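# Stack the black plate onto the white plate

## Task

Set the black plate on top of the white plate so that no part of it sticks out past the white plate's rim; it must stay there by itself once the robot is gone, so release suction and pull the tool away at the end.

## Robot and tools

Robot: one FANUC CRX-5iA arm on a base that may sit slightly tilted, carrying a suction cup instead of fingers. There is only this single arm, so every motion argument describes just one tool. The controlled point is the cup point: the middle of the cup's rim when nothing touches it. The cup points along the cup point's own +z axis. About 7 cm back from the rim the tool widens to roughly 8 cm sideways (body and wrist camera), so leave room around it.

Frame: all positions and orientations are in the scene frame. Its origin lies on the table surface under the arm base, +z is up, and +y is to the left when facing along +x. Positions are in metres; orientations are unit quaternions written w first (qw, qx, qy, qz). Reported positions get less accurate at long reach.

The row: eight plain numbers [x, y, z, qw, qx, qy, qz, suction]. The first seven are an absolute target pose of the cup point in the scene frame, not an offset. The eighth is the suction command from -1 to 1: 1 means full vacuum (about 55 kPa below ambient), a fraction asks for that share, and 0.05 or lower switches it off. Suction keeps its last value until changed. To hold an orientation steady, repeat the same quaternion in every row rather than copying the possibly drifted one from the latest result. A target more than 0.6 m away from the last reported position along any axis of the cup point's frame is refused and nothing is sent. On every control step the controller trims the commanded pose to within 70 mm and 16 degrees of where the cup point actually is; position wins over orientation when both cannot be met.

Tools:
execute_actions(actions, pictures): actions is a list with zero or one item. An empty list just reports the current state. An item {"rows": [...], "steps": n} plays 1 to 15 rows, one per control step of 1/30 s, with n up to 15 (default 15); if there are fewer rows than steps the last row repeats. An item {"steps": n} without rows is a wait of up to 300 steps counted from the previous result, so thinking time eats into it. pictures (true/false) chooses whether camera images come back. After the last step the arm only continues to the last trimmed pose, so long moves need several calls.
move(target, speed): target is one eight-number row as above (absolute pose plus suction, the suction value applied at the start). The cup point travels in a straight line toward it over 0.5 to 10 s; anything needing longer stops short. speed is the top path speed in m/s, 0.002 to 0.5, default 0.25; turning is capped at twice that in rad/s. The path ignores obstacles, and the real cup point may lag, wander, or overshoot the speed, especially with the arm nearly straight. Its result adds a "move:" line: done (settled near target), off_target, moving, held or fault, plus which limits acted (limits=paced means the pose was clipped; limits=held means a check blocked some steps, after which motion can spike) and the remaining distance.
wait(seconds): 0 to 10 s of letting the scene run with no new command.
zoom_image(camera, region): enlarged crop of the latest image of cam_head_left, cam_head_right or cam_wrist; region is [x0, y0, x1, y1] in pixels from the top-left, at most 504 by 504.
read_manual(section): returns only licence texts; no motion.
finished_scene(scene): ends the current scene (pass its number) irreversibly and reports success. Answering without any tool call also ends things.

Images: cam_head_left and cam_head_right are 896x504, cam_wrist is 504x504 fisheye.

Result lines: a state line gives the cup point position and quaternion; suction_measured is the vacuum reached (near 0 means no seal; on a tight surface it settles up to 0.15 under the command and can dip 0.04 before the pump restarts); part_present turns 1 at 0.50 and back to 0 below 0.45. "pose unreachable" and HELD marks mean the clearance check altered or blocked steps. "Hand target" is where the controller is now heading. Flange force is the estimated outside force on the tool, including carried weight, noisy during acceleration. Joint positions list J1 to J6. MOTOR HOT warns of heating; OVER-TEMPERATURE FAULT means brakes were set to cool.

Picking and placing: turn suction on and press the 29 mm rim flat on a smooth face of the plate so it seals all round; edges, holes or seams under the rim leak. Under vacuum the cup shortens, so a held plate sits up to about 10 mm nearer the tool. To release, lower the plate until it rests on the white plate, set suction to 0.05 or less, then lift at least 15 mm clear. If the cup seals on the table it pins the tool; switch suction off.

Avoid: the arm is stiff, so aiming even slightly below a firm contact can trigger a fault stop; 150 N on the arm or tool, or joint torque at its limit (150 N m for the first three joints, 37.6 N m for the wrist joints), halts the arm for 10 s. Fast contact hits harder. Don't drop, slam or knock anything off the table. Loose objects may occasionally get nudged by something external, so recheck positions.

Each tool is called after "Emit:" as name(argument=value, ...) on one line, values as JSON.

## Session

Emit:
execute_actions(actions=[])

Scene clock: 0.00 s of 4900.00 s.
end_effector_position=(+0.5012, -0.0206, +0.4350) suction_measured=0.00 part_present=0 end_effector_quat_wxyz=(-0.004, +0.025, +1.000, -0.007)
Joint positions: [ 0.263  0.13   0.193 -0.001 -1.634 -0.262]
Joint velocities: [ 0.001  0.    -0.001 -0.002 -0.001 -0.   ]
Flange force (N, the push that the arm receives, along the end effector's own x y z axes): no reading
Hand target: +0.501, -0.021, +0.435; -0.004, +0.025, +1.000, -0.007

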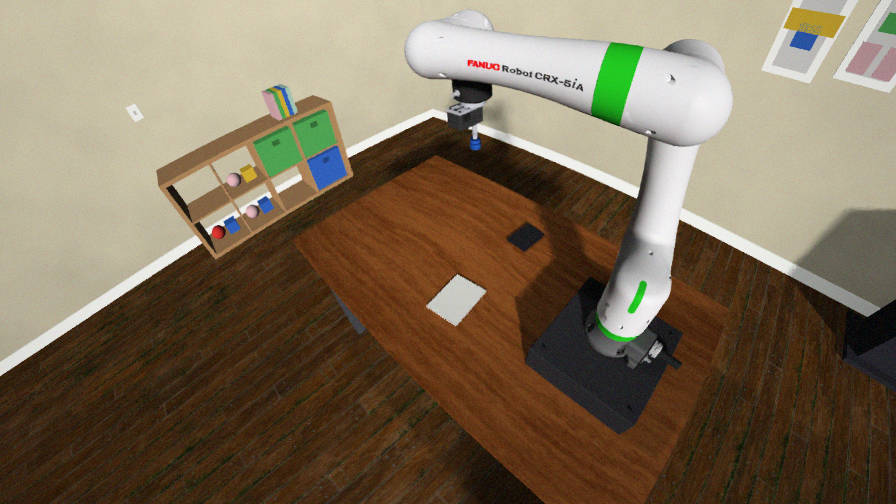

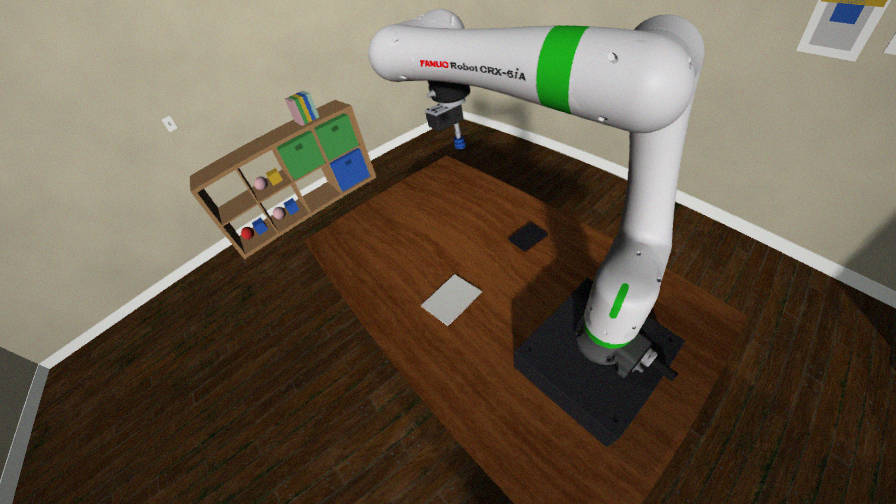

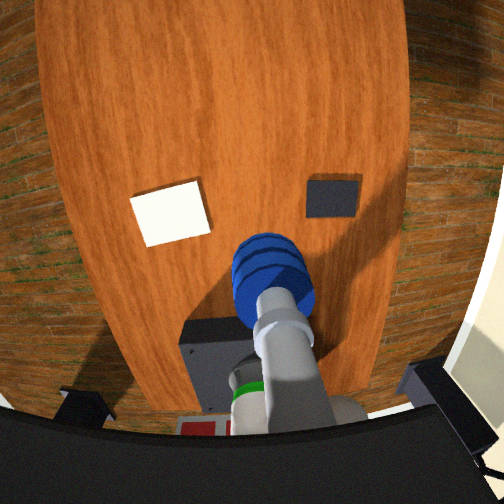

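Emit:
move(target=[0.421,-0.206,0.05,0,0.05,0.999,0,0])

Scene clock: 7.33 s of 4900.00 s.
end_effector_position=(+0.4217, -0.2059, +0.0499) suction_measured=0.00 part_present=0 end_effector_quat_wxyz=(+0.000, +0.050, +0.999, -0.000)
Joint positions: [-0.131  0.432 -0.425 -0.023 -0.709  0.098]
Joint velocities: [-0.002  0.005  0.001 -0.001  0.002  0.002]
Flange force (N, the push that the arm receives, along the end effector's own x y z axes): [0.3 3.2 0.0]
Hand target: +0.422, -0.206, +0.050; +0.000, +0.050, +0.999, -0.000
Off the commanded pose: 0.001 m, 0 deg.
After step 90, 2.03 s passed at rest.
move: done

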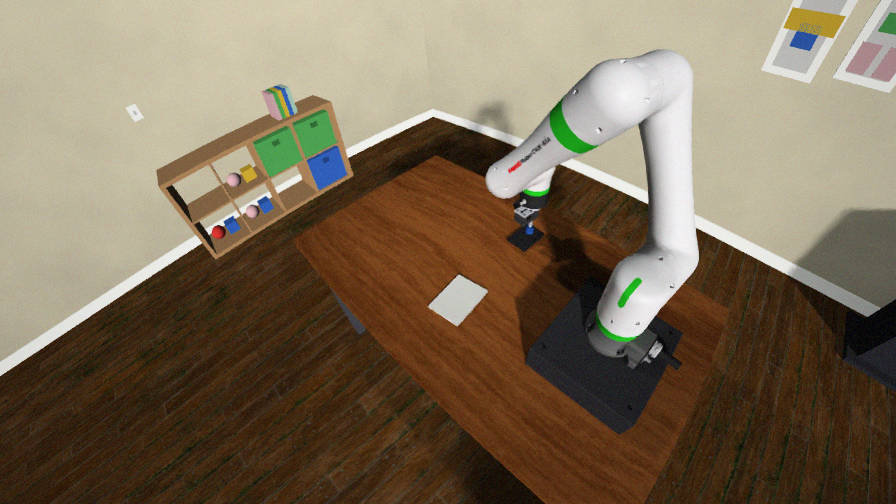

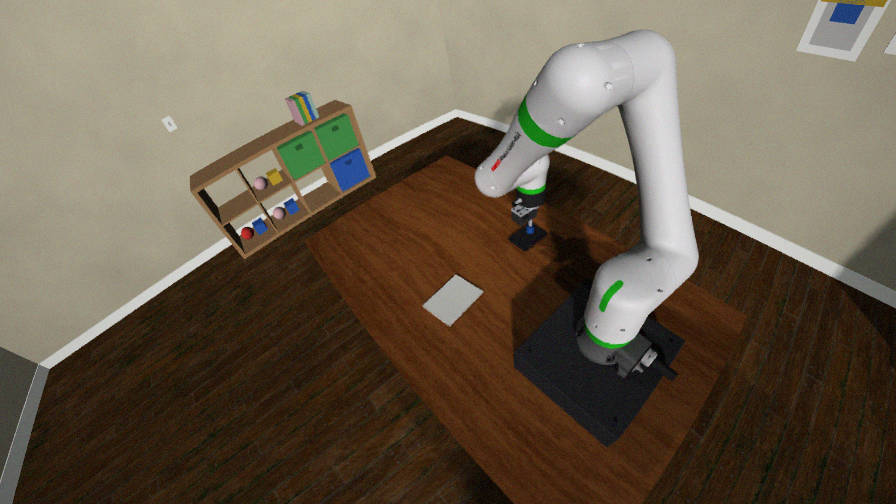

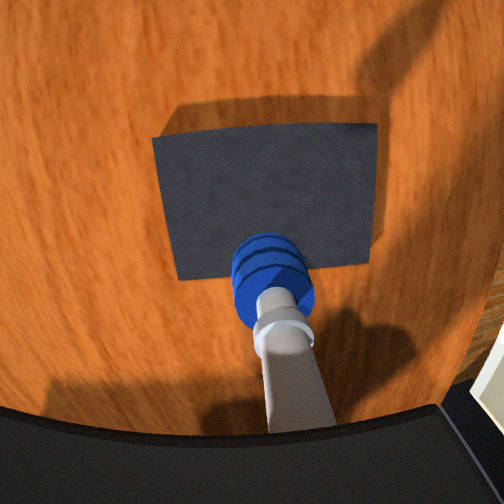

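Centre is ~16 mm forward, 5 mm right.

Emit:
move(target=[0.437,-0.213,0.022,0,0.05,0.999,0,1], speed=0.06)

Emit:
move(target=[0.437,-0.213,0.011,0,0.05,0.999,0,1], speed=0.015)

Scene clock: 11.97 s of 4900.00 s.
end_effector_position=(+0.4370, -0.2130, +0.0221) suction_measured=0.00 part_present=0 end_effector_quat_wxyz=(+0.000, +0.050, +0.999, -0.000)
Joint positions: [-0.139  0.519 -0.38  -0.025 -0.668  0.109]
Joint velocities: [0.    0.004 0.003 0.001 0.002 0.001]
Flange force (N, the push that the arm receives, along the end effector's own x y z axes): [-3.0 -3.7 4.8]
Hand target: +0.437, -0.213, +0.022; +0.000, +0.050, +0.999, -0.000
Off the commanded pose: 0.000 m, 0 deg.
After step 90, 0.73 s passed at rest.
move: done

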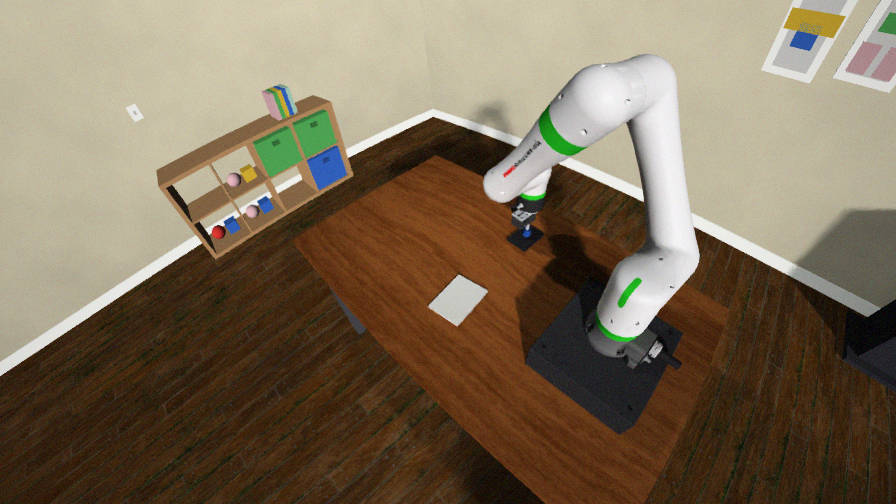

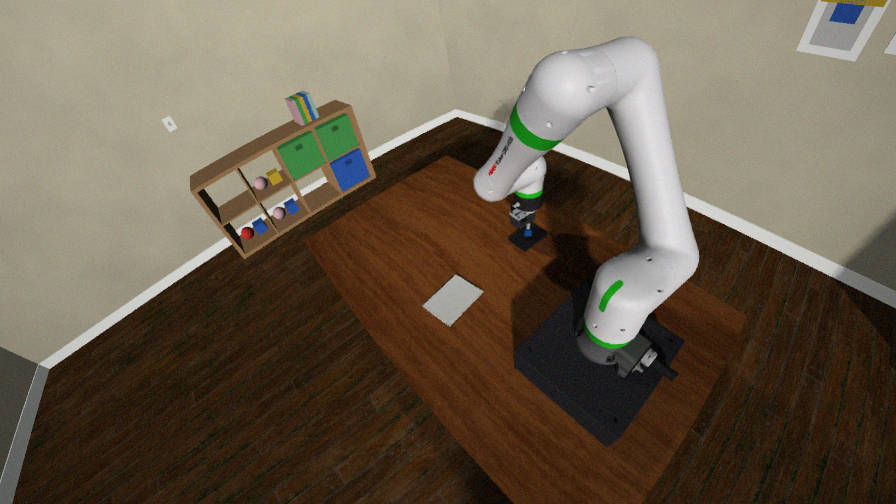

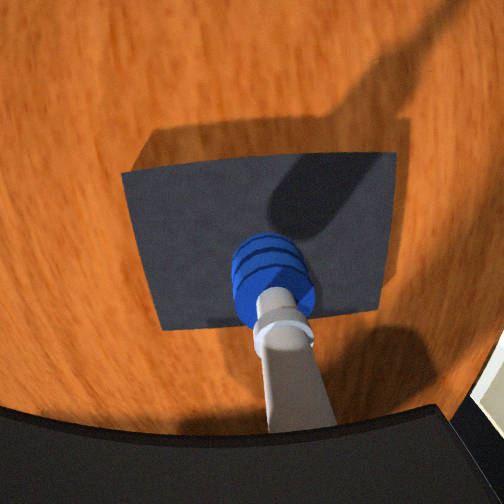

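Scene clock: 12.93 s of 4900.00 s.
end_effector_position=(+0.4370, -0.2130, +0.0111) suction_measured=0.19 part_present=0 end_effector_quat_wxyz=(-0.000, +0.050, +0.999, -0.000)
Joint positions: [-0.138  0.542 -0.381 -0.026 -0.644  0.11 ]
Joint velocities: [ 0.001  0.003 -0.     0.     0.004 -0.   ]
Flange force (N, the push that the arm receives, along the end effector's own x y z axes): [-5.3 -1.8 6.2]
Hand target: +0.437, -0.213, +0.011; -0.000, +0.050, +0.999, -0.000
Off the commanded pose: 0.000 m, 0 deg.
move: done

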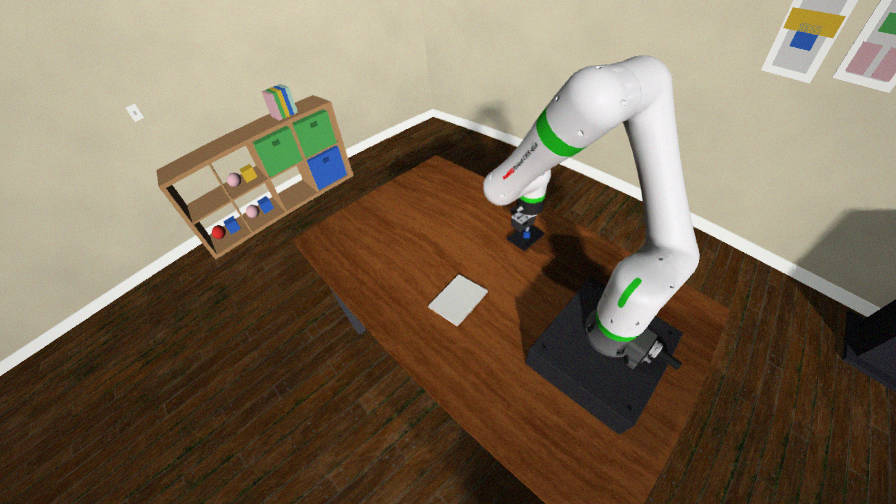

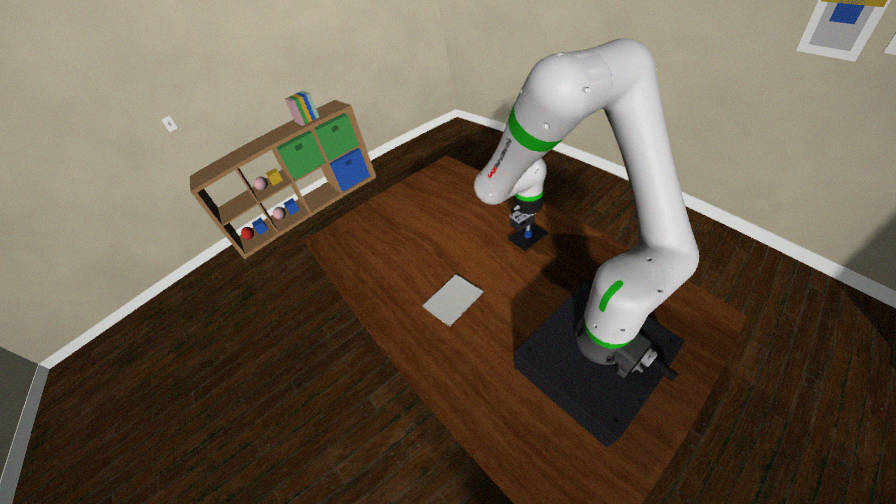

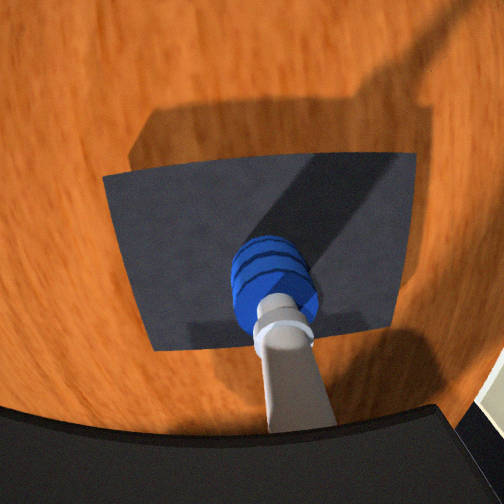

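Emit:
move(target=[0.437,-0.213,0.04,0,0.05,0.999,0,1], speed=0.08)

Emit:
move(target=[0.425,0.148,0.03,0,-0.045,0.999,0,1], speed=0.2)

Scene clock: 18.87 s of 4900.00 s.
end_effector_position=(+0.4370, -0.2130, +0.0399) suction_measured=0.98 part_present=1 end_effector_quat_wxyz=(-0.000, +0.050, +0.999, +0.000)
Joint positions: [-0.139  0.482 -0.378 -0.024 -0.706  0.108]
Joint velocities: [-0.001 -0.002  0.001 -0.    -0.003  0.   ]
Flange force (N, the push that the arm receives, along the end effector's own x y z axes): [-2.4 -1.8 6.4]
Hand target: +0.437, -0.213, +0.040; +0.000, +0.050, +0.999, +0.000
Off the commanded pose: 0.000 m, 0 deg.
move: done

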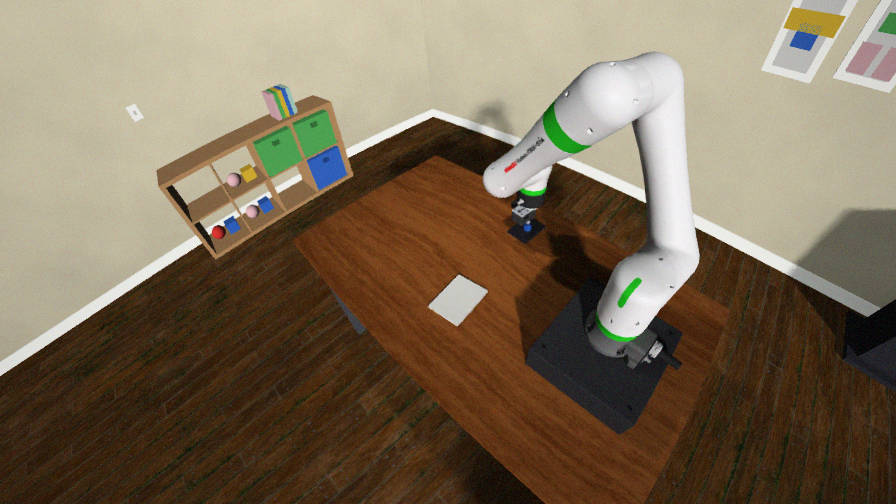

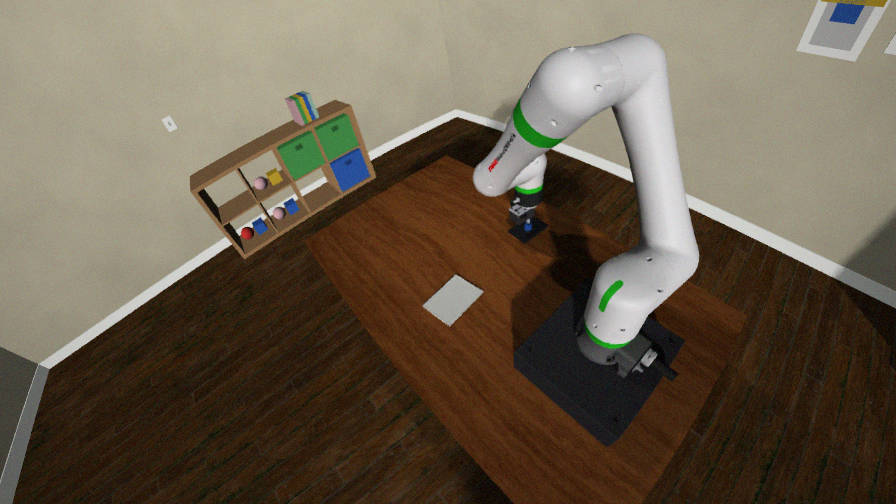

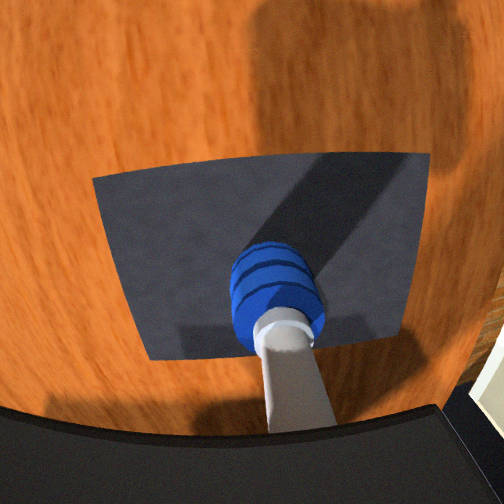

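Scene clock: 21.17 s of 4900.00 s.
end_effector_position=(+0.4250, +0.1480, +0.0299) suction_measured=1.00 part_present=1 end_effector_quat_wxyz=(-0.000, -0.045, +0.999, -0.000)
Joint positions: [ 0.675  0.425 -0.495 -0.013 -0.637 -0.525]
Joint velocities: [ 0.004  0.001  0.003  0.001  0.    -0.004]
Flange force (N, the push that the arm receives, along the end effector's own x y z axes): [-1.5 1.1 6.8]
Hand target: +0.425, +0.148, +0.030; -0.000, -0.045, +0.999, -0.000
Off the commanded pose: 0.000 m, 0 deg.
move: done

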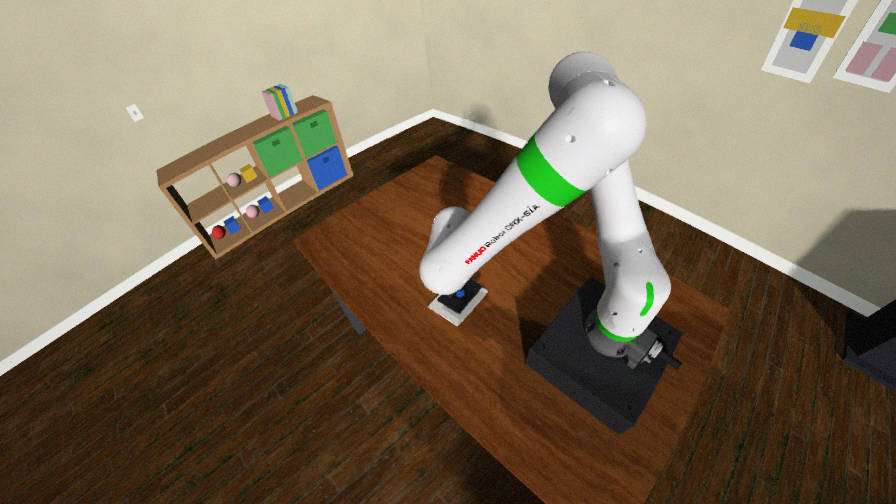

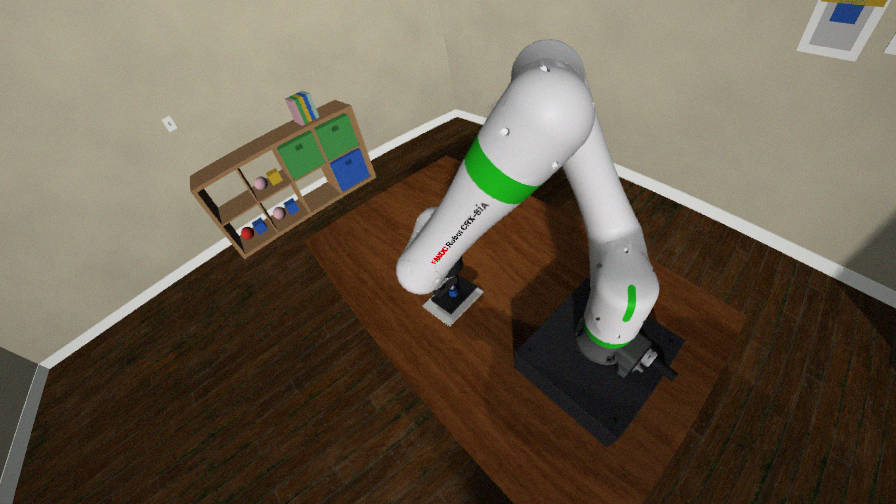

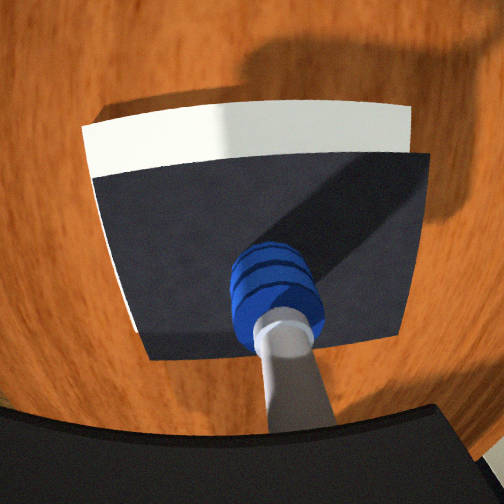

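Emit:
move(target=[0.428,0.152,0.013,0,-0.045,0.999,0,1], speed=0.015)

Scene clock: 25.37 s of 4900.00 s.
end_effector_position=(+0.4280, +0.1520, +0.0131) suction_measured=0.98 part_present=1 end_effector_quat_wxyz=(+0.000, -0.045, +0.999, -0.000)
Joint positions: [ 0.679  0.47  -0.485 -0.013 -0.602 -0.528]
Joint velocities: [ 0.001  0.004  0.002  0.002  0.003 -0.001]
Flange force (N, the push that the arm receives, along the end effector's own x y z axes): [-0.2 2.4 5.3]
Hand target: +0.428, +0.152, +0.013; +0.000, -0.045, +0.999, -0.000
Off the commanded pose: 0.000 m, 0 deg.
move: done

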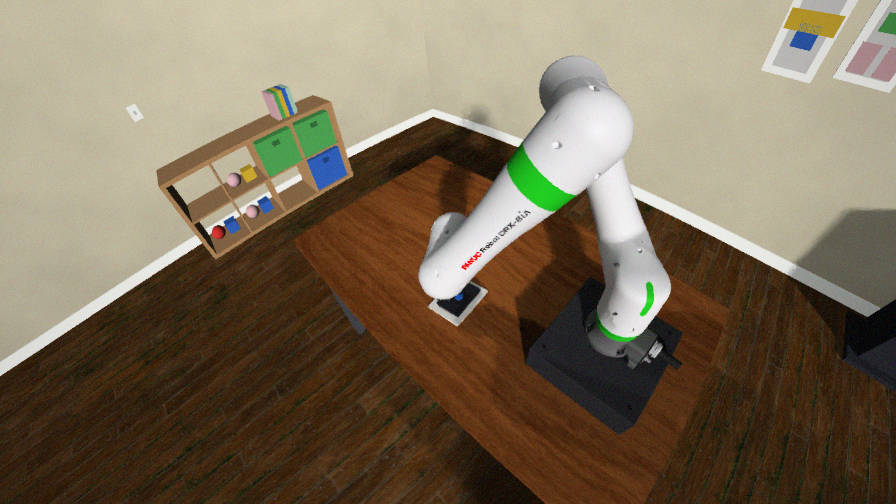

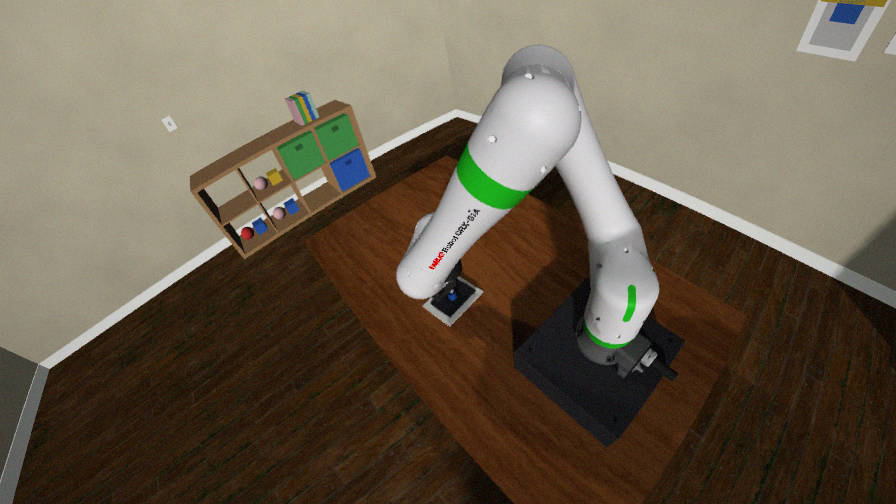

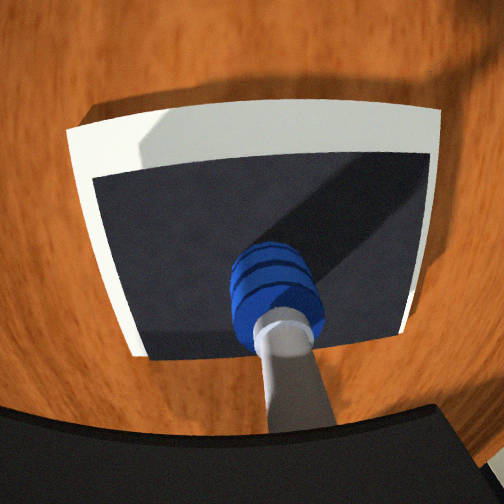

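Emit:
move(target=[0.428,0.152,0.0095,0,-0.045,0.999,0,1], speed=0.008)

Emit:
execute_actions(actions=[{"rows":[[0.428,0.152,0.0095,0,-0.045,0.999,0,0]]}], pictures=false)

Emit:
move(target=[0.428,0.152,0.17,0,-0.045,0.999,0,0], speed=0.15)

Scene clock: 31.33 s of 4900.00 s.
end_effector_position=(+0.4280, +0.1520, +0.0096) suction_measured=1.00 part_present=1 end_effector_quat_wxyz=(+0.000, -0.045, +0.999, +0.000)
Joint positions: [ 0.679  0.478 -0.485 -0.013 -0.594 -0.528]
Joint velocities: [ 0.    -0.    -0.     0.001  0.001  0.   ]
Flange force (N, the push that the arm receives, along the end effector's own x y z axes): [-1.7 0.6 3.2]
Hand target: +0.428, +0.152, +0.009; +0.000, -0.045, +0.999, -0.000
Off the commanded pose: 0.000 m, 0 deg.
move: done

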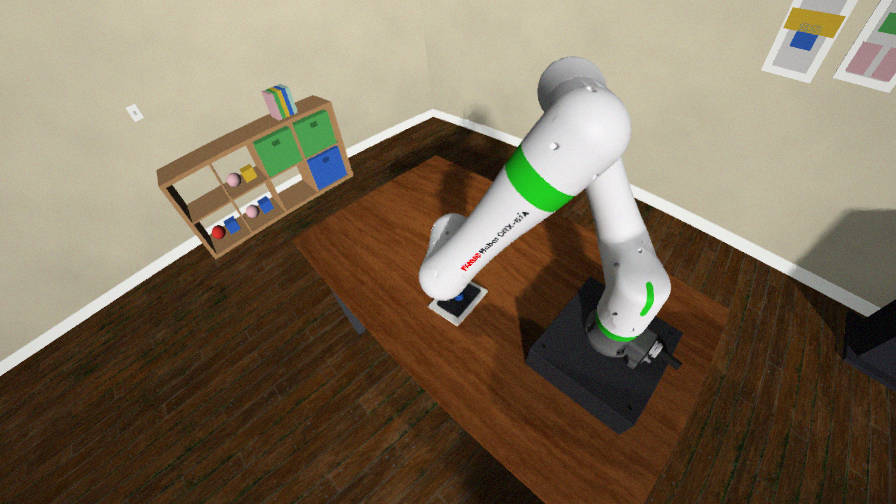

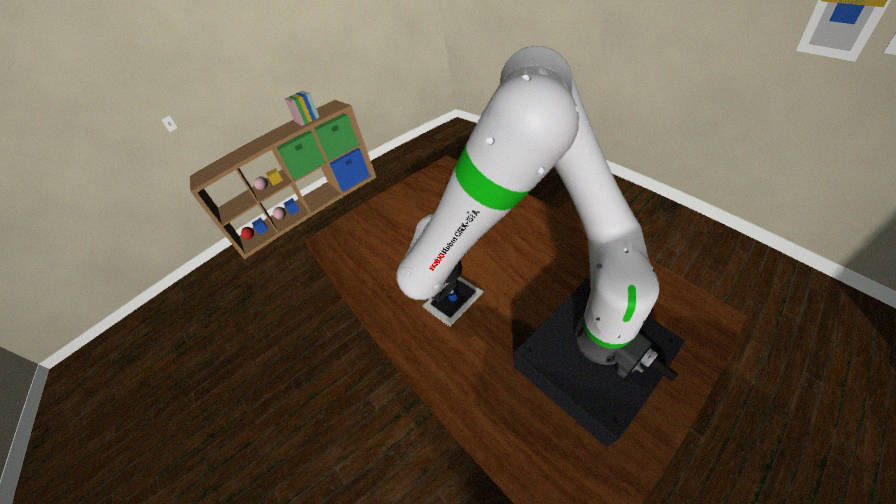

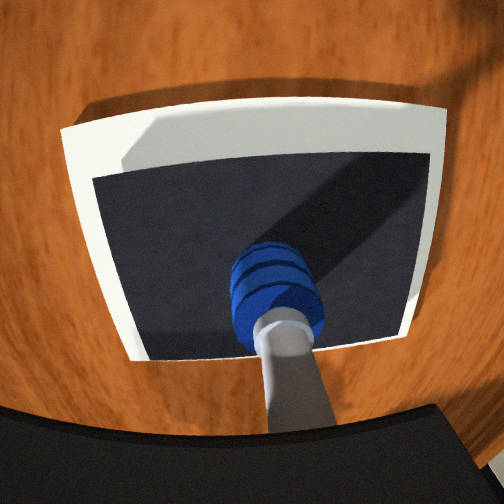

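Scene clock: 31.83 s of 4900.00 s.
end_effector_position=(+0.4280, +0.1520, +0.0095) suction_measured=0.00 part_present=0 end_effector_quat_wxyz=(+0.000, -0.045, +0.999, -0.000)
Joint positions: [ 0.679  0.478 -0.485 -0.013 -0.594 -0.528]
Joint velocities: [-0.003 -0.001  0.002 -0.001 -0.    -0.   ]
Flange force (N, the push that the arm receives, along the end effector's own x y z axes): [-3.7 -0.1 1.6]
Hand target: +0.428, +0.152, +0.009; +0.000, -0.045, +0.999, -0.000
Off the commanded pose: 0.000 m, 0 deg.
Steps of this call (steps 1 to 15: all 15 steps of this action). Readings (end_effector_position | what the end effector reports):
1: (+0.4280, +0.1520, +0.0095) | suction_measured=0.41 part_present=0
2: (+0.4280, +0.1520, +0.0095) | suction_measured=0.00 part_present=0
4: (+0.4280, +0.1520, +0.0095) | suction_measured=0.00 part_present=0
8: (+0.4280, +0.1520, +0.0095) | suction_measured=0.00 part_present=0
15: the state above

Scene clock: 33.60 s of 4900.00 s.
end_effector_position=(+0.4277, +0.1518, +0.1700) suction_measured=0.00 part_present=0 end_effector_quat_wxyz=(-0.000, -0.045, +0.999, +0.000)
Joint positions: [ 0.676  0.171 -0.401 -0.009 -0.985 -0.53 ]
Joint velocities: [-0.    -0.002  0.002  0.    -0.003  0.001]
Flange force (N, the push that the arm receives, along the end effector's own x y z axes): [-0.7 2.4 1.7]
Hand target: +0.428, +0.152, +0.170; -0.000, -0.045, +0.999, +0.000
Off the commanded pose: 0.000 m, 0 deg.
move: done

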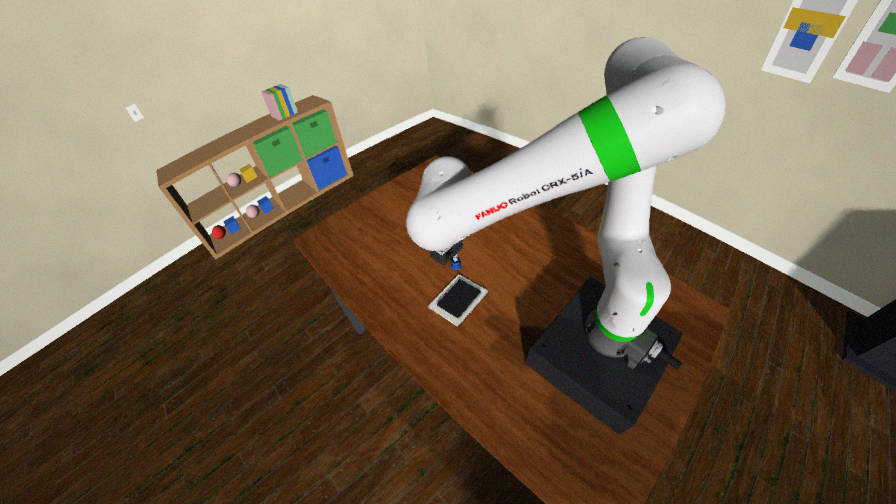

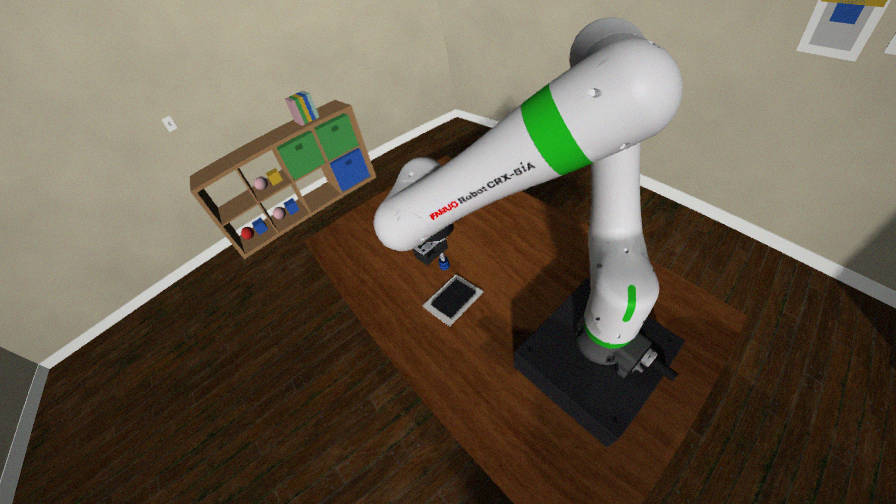

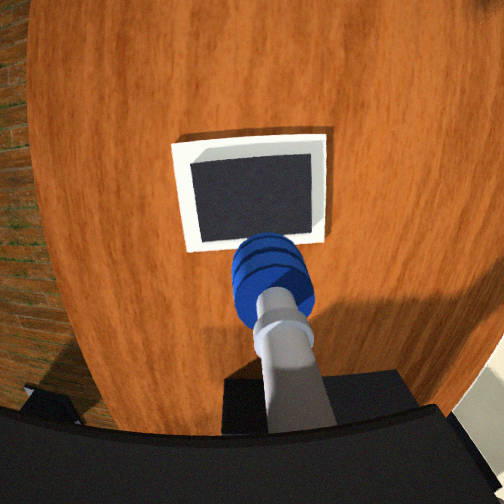

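Emit:
finished_scene(scene=2)

The scene is finished: the task was done.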